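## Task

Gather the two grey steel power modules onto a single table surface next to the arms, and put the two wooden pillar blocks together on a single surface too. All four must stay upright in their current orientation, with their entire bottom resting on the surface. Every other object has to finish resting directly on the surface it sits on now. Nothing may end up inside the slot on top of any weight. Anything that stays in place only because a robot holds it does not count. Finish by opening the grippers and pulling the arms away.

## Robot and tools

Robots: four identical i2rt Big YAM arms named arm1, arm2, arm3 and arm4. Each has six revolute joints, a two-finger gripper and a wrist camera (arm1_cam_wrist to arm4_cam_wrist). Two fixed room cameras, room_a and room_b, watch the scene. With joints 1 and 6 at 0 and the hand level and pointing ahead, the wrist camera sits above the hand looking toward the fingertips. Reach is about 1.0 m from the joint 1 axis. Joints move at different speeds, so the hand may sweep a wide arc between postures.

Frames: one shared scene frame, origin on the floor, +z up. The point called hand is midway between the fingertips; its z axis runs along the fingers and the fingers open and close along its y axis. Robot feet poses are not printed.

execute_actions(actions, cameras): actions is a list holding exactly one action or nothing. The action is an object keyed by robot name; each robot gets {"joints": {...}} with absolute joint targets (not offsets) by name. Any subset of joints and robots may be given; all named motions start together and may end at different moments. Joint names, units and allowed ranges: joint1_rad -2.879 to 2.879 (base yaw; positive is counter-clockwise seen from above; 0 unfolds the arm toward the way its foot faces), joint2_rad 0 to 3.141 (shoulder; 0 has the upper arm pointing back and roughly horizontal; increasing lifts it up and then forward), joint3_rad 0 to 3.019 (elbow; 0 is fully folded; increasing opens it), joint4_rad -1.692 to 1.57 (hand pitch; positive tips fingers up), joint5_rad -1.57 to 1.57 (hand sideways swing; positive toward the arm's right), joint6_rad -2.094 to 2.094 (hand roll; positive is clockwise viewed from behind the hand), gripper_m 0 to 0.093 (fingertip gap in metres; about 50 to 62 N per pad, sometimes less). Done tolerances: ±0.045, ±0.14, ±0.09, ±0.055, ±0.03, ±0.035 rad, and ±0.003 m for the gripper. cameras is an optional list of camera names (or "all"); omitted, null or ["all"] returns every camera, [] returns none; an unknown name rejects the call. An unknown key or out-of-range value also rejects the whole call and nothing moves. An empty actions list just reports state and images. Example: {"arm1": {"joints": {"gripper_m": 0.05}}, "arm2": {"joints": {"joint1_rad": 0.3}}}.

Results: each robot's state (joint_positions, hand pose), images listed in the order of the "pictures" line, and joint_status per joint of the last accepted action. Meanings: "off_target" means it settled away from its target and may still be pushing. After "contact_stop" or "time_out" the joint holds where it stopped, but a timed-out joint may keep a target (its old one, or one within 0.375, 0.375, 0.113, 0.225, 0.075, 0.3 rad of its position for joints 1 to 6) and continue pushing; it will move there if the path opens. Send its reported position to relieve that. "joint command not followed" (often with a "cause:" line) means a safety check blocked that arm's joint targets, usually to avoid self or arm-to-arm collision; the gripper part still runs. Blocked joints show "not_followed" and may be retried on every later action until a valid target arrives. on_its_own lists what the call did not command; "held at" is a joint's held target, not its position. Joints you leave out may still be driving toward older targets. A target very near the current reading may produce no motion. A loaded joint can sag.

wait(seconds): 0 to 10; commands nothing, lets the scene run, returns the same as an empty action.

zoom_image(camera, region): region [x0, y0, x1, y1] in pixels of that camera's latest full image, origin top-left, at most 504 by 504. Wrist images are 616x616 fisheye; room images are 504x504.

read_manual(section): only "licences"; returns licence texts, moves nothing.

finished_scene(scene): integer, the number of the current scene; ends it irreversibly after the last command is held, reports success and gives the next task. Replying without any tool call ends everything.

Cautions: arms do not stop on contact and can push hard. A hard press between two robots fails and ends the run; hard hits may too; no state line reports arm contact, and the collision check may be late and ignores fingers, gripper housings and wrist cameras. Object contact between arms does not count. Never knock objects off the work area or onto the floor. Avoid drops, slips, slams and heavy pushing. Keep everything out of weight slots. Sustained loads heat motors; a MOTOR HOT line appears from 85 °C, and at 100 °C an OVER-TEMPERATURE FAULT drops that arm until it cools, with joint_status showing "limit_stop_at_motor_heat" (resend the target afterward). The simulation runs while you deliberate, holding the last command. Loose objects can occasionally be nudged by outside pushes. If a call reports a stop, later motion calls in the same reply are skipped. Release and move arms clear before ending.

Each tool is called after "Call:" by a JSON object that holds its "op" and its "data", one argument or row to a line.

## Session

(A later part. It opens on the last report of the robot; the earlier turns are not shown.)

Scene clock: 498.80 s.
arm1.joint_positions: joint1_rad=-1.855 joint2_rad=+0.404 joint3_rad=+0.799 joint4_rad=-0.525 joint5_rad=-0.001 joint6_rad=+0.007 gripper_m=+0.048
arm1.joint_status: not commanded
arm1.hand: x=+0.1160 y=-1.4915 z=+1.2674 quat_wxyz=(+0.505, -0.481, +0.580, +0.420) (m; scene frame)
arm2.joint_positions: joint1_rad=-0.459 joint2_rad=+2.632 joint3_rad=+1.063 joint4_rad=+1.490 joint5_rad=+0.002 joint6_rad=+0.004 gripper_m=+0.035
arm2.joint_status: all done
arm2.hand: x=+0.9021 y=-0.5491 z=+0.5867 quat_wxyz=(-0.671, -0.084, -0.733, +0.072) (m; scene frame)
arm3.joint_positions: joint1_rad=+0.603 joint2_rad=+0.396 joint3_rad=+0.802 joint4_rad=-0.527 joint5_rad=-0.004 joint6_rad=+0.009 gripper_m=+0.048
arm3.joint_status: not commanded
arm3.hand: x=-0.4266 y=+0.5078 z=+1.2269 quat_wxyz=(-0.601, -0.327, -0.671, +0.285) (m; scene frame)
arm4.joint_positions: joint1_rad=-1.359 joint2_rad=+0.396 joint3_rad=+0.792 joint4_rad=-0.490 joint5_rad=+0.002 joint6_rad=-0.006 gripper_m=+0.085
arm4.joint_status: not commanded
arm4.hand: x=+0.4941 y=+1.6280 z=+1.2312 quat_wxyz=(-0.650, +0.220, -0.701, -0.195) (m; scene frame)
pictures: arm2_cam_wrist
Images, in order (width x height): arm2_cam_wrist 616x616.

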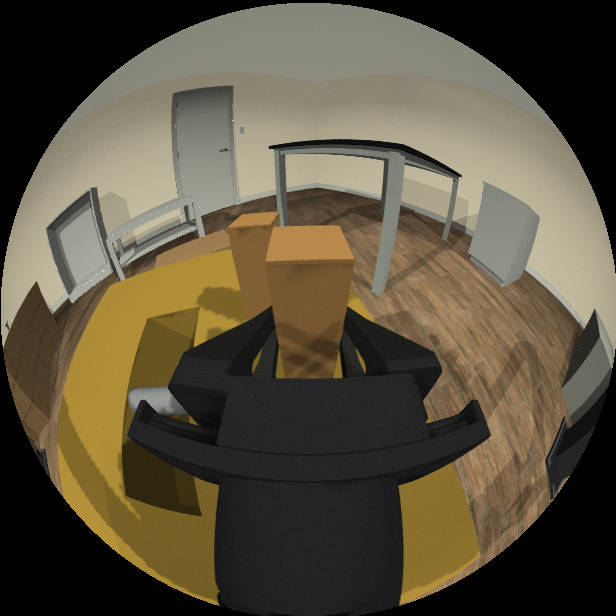

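Call:
{"op": "execute_actions", "data": {
  "actions": [
    {"arm2":{"joints":{"gripper_m":0.075,"joint2_rad":2.63}}}
  ],
  "cameras": ["arm2_cam_wrist"]
}}

Call:
{"op": "execute_actions", "data": {
  "actions": [
    {"arm2":{"joints":{"joint2_rad":2.33,"joint3_rad":0.78,"joint4_rad":1.49}}}
  ],
  "cameras": ["arm2_cam_wrist"]
}}

Call:
{"op": "execute_actions", "data": {
  "actions": [
    {"arm2":{"joints":{"joint2_rad":1.5,"joint4_rad":0.2}}}
  ]
}}

Scene clock: 509.27 s.
arm1.joint_positions: joint1_rad=-1.855 joint2_rad=+0.404 joint3_rad=+0.799 joint4_rad=-0.525 joint5_rad=-0.001 joint6_rad=+0.007 gripper_m=+0.048
arm1.joint_status: not commanded
arm1.hand: x=+0.1160 y=-1.4915 z=+1.2674 quat_wxyz=(+0.505, -0.481, +0.580, +0.420) (m; scene frame)
arm2.joint_positions: joint1_rad=-0.459 joint2_rad=+2.632 joint3_rad=+1.063 joint4_rad=+1.495 joint5_rad=+0.002 joint6_rad=+0.004 gripper_m=+0.075
arm2.joint_status: all done
arm2.hand: x=+0.9022 y=-0.5491 z=+0.5880 quat_wxyz=(-0.673, -0.083, -0.731, +0.072) (m; scene frame)
arm3.joint_positions: joint1_rad=+0.603 joint2_rad=+0.396 joint3_rad=+0.802 joint4_rad=-0.527 joint5_rad=-0.004 joint6_rad=+0.009 gripper_m=+0.048
arm3.joint_status: not commanded
arm3.hand: x=-0.4266 y=+0.5078 z=+1.2269 quat_wxyz=(-0.601, -0.327, -0.671, +0.285) (m; scene frame)
arm4.joint_positions: joint1_rad=-1.359 joint2_rad=+0.396 joint3_rad=+0.792 joint4_rad=-0.490 joint5_rad=+0.002 joint6_rad=-0.006 gripper_m=+0.085
arm4.joint_status: not commanded
arm4.hand: x=+0.4941 y=+1.6280 z=+1.2312 quat_wxyz=(-0.650, +0.220, -0.701, -0.195) (m; scene frame)
pictures: arm2_cam_wrist
Images, in order (width x height): arm2_cam_wrist 616x616.

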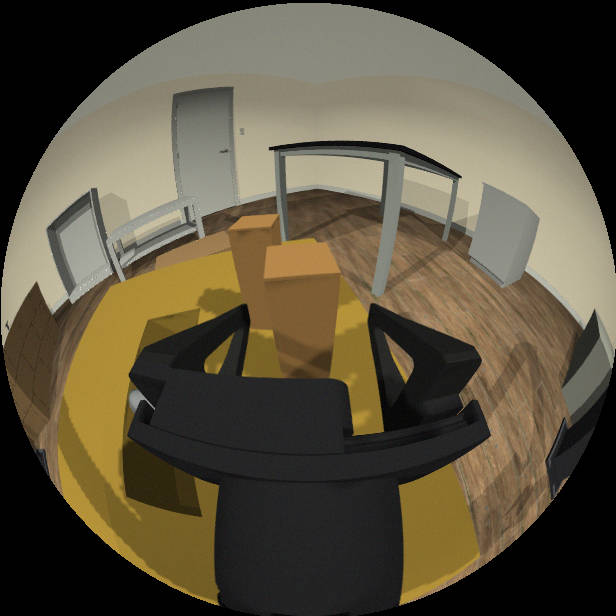

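Scene clock: 510.37 s.
arm1.joint_positions: joint1_rad=-1.855 joint2_rad=+0.404 joint3_rad=+0.799 joint4_rad=-0.525 joint5_rad=-0.001 joint6_rad=+0.007 gripper_m=+0.048
arm1.joint_status: not commanded
arm1.hand: x=+0.1160 y=-1.4915 z=+1.2674 quat_wxyz=(+0.505, -0.481, +0.580, +0.420) (m; scene frame)
arm2.joint_positions: joint1_rad=-0.459 joint2_rad=+2.313 joint3_rad=+0.784 joint4_rad=+1.493 joint5_rad=+0.002 joint6_rad=+0.004 gripper_m=+0.075
arm2.joint_status: all done
arm2.hand: x=+0.8621 y=-0.5405 z=+0.7056 quat_wxyz=(-0.687, -0.082, -0.719, +0.074) (m; scene frame)
arm3.joint_positions: joint1_rad=+0.603 joint2_rad=+0.396 joint3_rad=+0.802 joint4_rad=-0.527 joint5_rad=-0.004 joint6_rad=+0.009 gripper_m=+0.048
arm3.joint_status: not commanded
arm3.hand: x=-0.4266 y=+0.5078 z=+1.2269 quat_wxyz=(-0.601, -0.327, -0.671, +0.285) (m; scene frame)
arm4.joint_positions: joint1_rad=-1.359 joint2_rad=+0.396 joint3_rad=+0.792 joint4_rad=-0.490 joint5_rad=+0.002 joint6_rad=-0.006 gripper_m=+0.085
arm4.joint_status: not commanded
arm4.hand: x=+0.4941 y=+1.6280 z=+1.2312 quat_wxyz=(-0.650, +0.220, -0.701, -0.195) (m; scene frame)
pictures: arm2_cam_wrist
Images, in order (width x height): arm2_cam_wrist 616x616.

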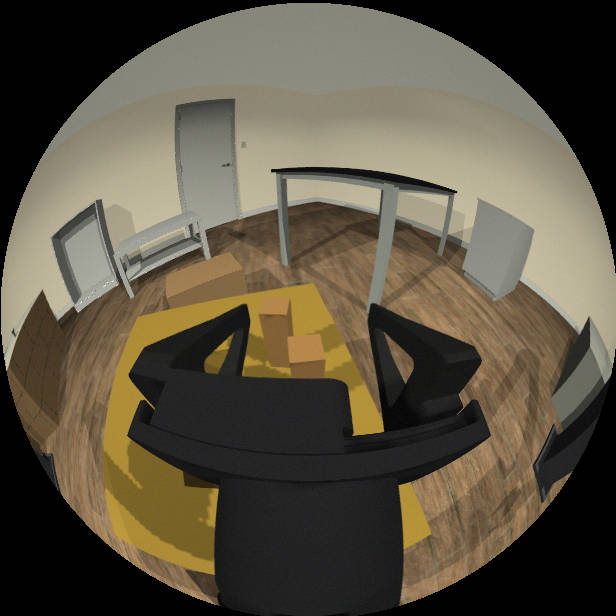

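Scene clock: 512.07 s.
arm1.joint_positions: joint1_rad=-1.855 joint2_rad=+0.404 joint3_rad=+0.799 joint4_rad=-0.525 joint5_rad=-0.001 joint6_rad=+0.007 gripper_m=+0.048
arm1.joint_status: not commanded
arm1.hand: x=+0.1160 y=-1.4915 z=+1.2674 quat_wxyz=(+0.505, -0.481, +0.580, +0.420) (m; scene frame)
arm2.joint_positions: joint1_rad=-0.459 joint2_rad=+1.496 joint3_rad=+0.776 joint4_rad=+0.209 joint5_rad=+0.002 joint6_rad=+0.004 gripper_m=+0.075
arm2.joint_status: all done
arm2.hand: x=+0.8376 y=-0.5355 z=+0.8736 quat_wxyz=(-0.498, -0.097, -0.860, +0.053) (m; scene frame)
arm3.joint_positions: joint1_rad=+0.603 joint2_rad=+0.396 joint3_rad=+0.802 joint4_rad=-0.527 joint5_rad=-0.004 joint6_rad=+0.009 gripper_m=+0.048
arm3.joint_status: not commanded
arm3.hand: x=-0.4266 y=+0.5078 z=+1.2269 quat_wxyz=(-0.601, -0.327, -0.671, +0.285) (m; scene frame)
arm4.joint_positions: joint1_rad=-1.359 joint2_rad=+0.396 joint3_rad=+0.792 joint4_rad=-0.490 joint5_rad=+0.002 joint6_rad=-0.006 gripper_m=+0.085
arm4.joint_status: not commanded
arm4.hand: x=+0.4941 y=+1.6280 z=+1.2312 quat_wxyz=(-0.650, +0.220, -0.701, -0.195) (m; scene frame)
pictures: arm1_cam_wrist, arm2_cam_wrist, arm3_cam_wrist, arm4_cam_wrist, room_a, room_b
Images, in order (width x height): arm1_cam_wrist 616x616, arm2_cam_wrist 616x616, arm3_cam_wrist 616x616, arm4_cam_wrist 616x616, room_a 504x504, room_b 504x504.

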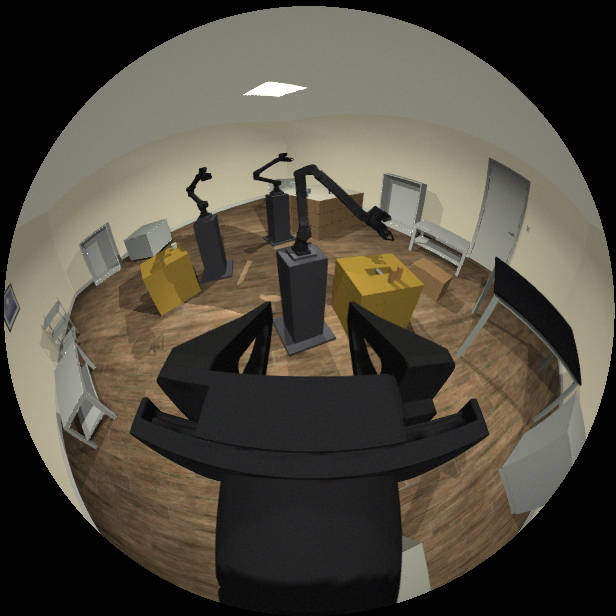

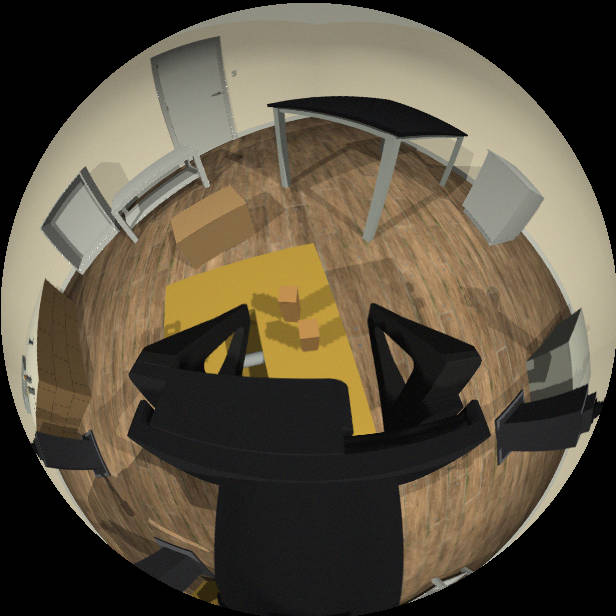

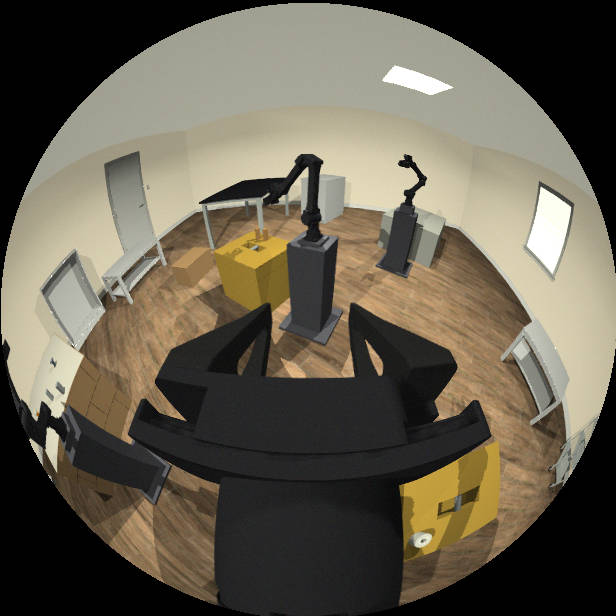

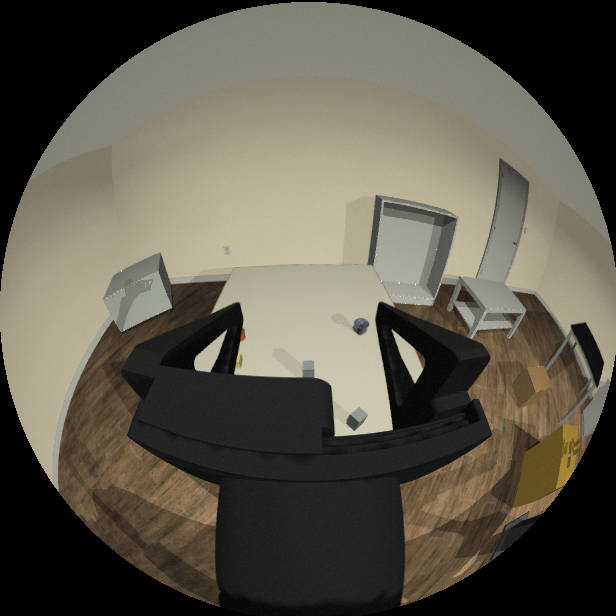

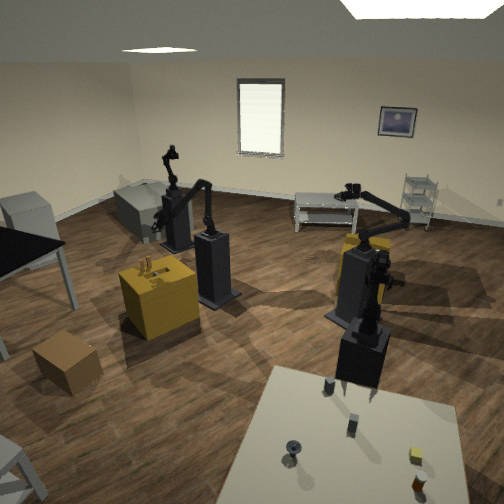

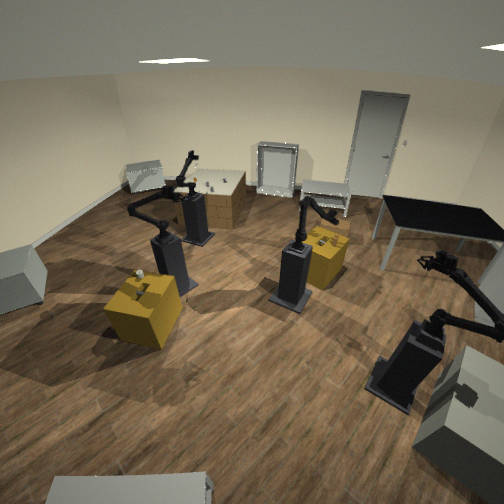

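Call:
{"op": "finished_scene", "data": {
  "scene": 2
}}

The scene is finished: the task was done.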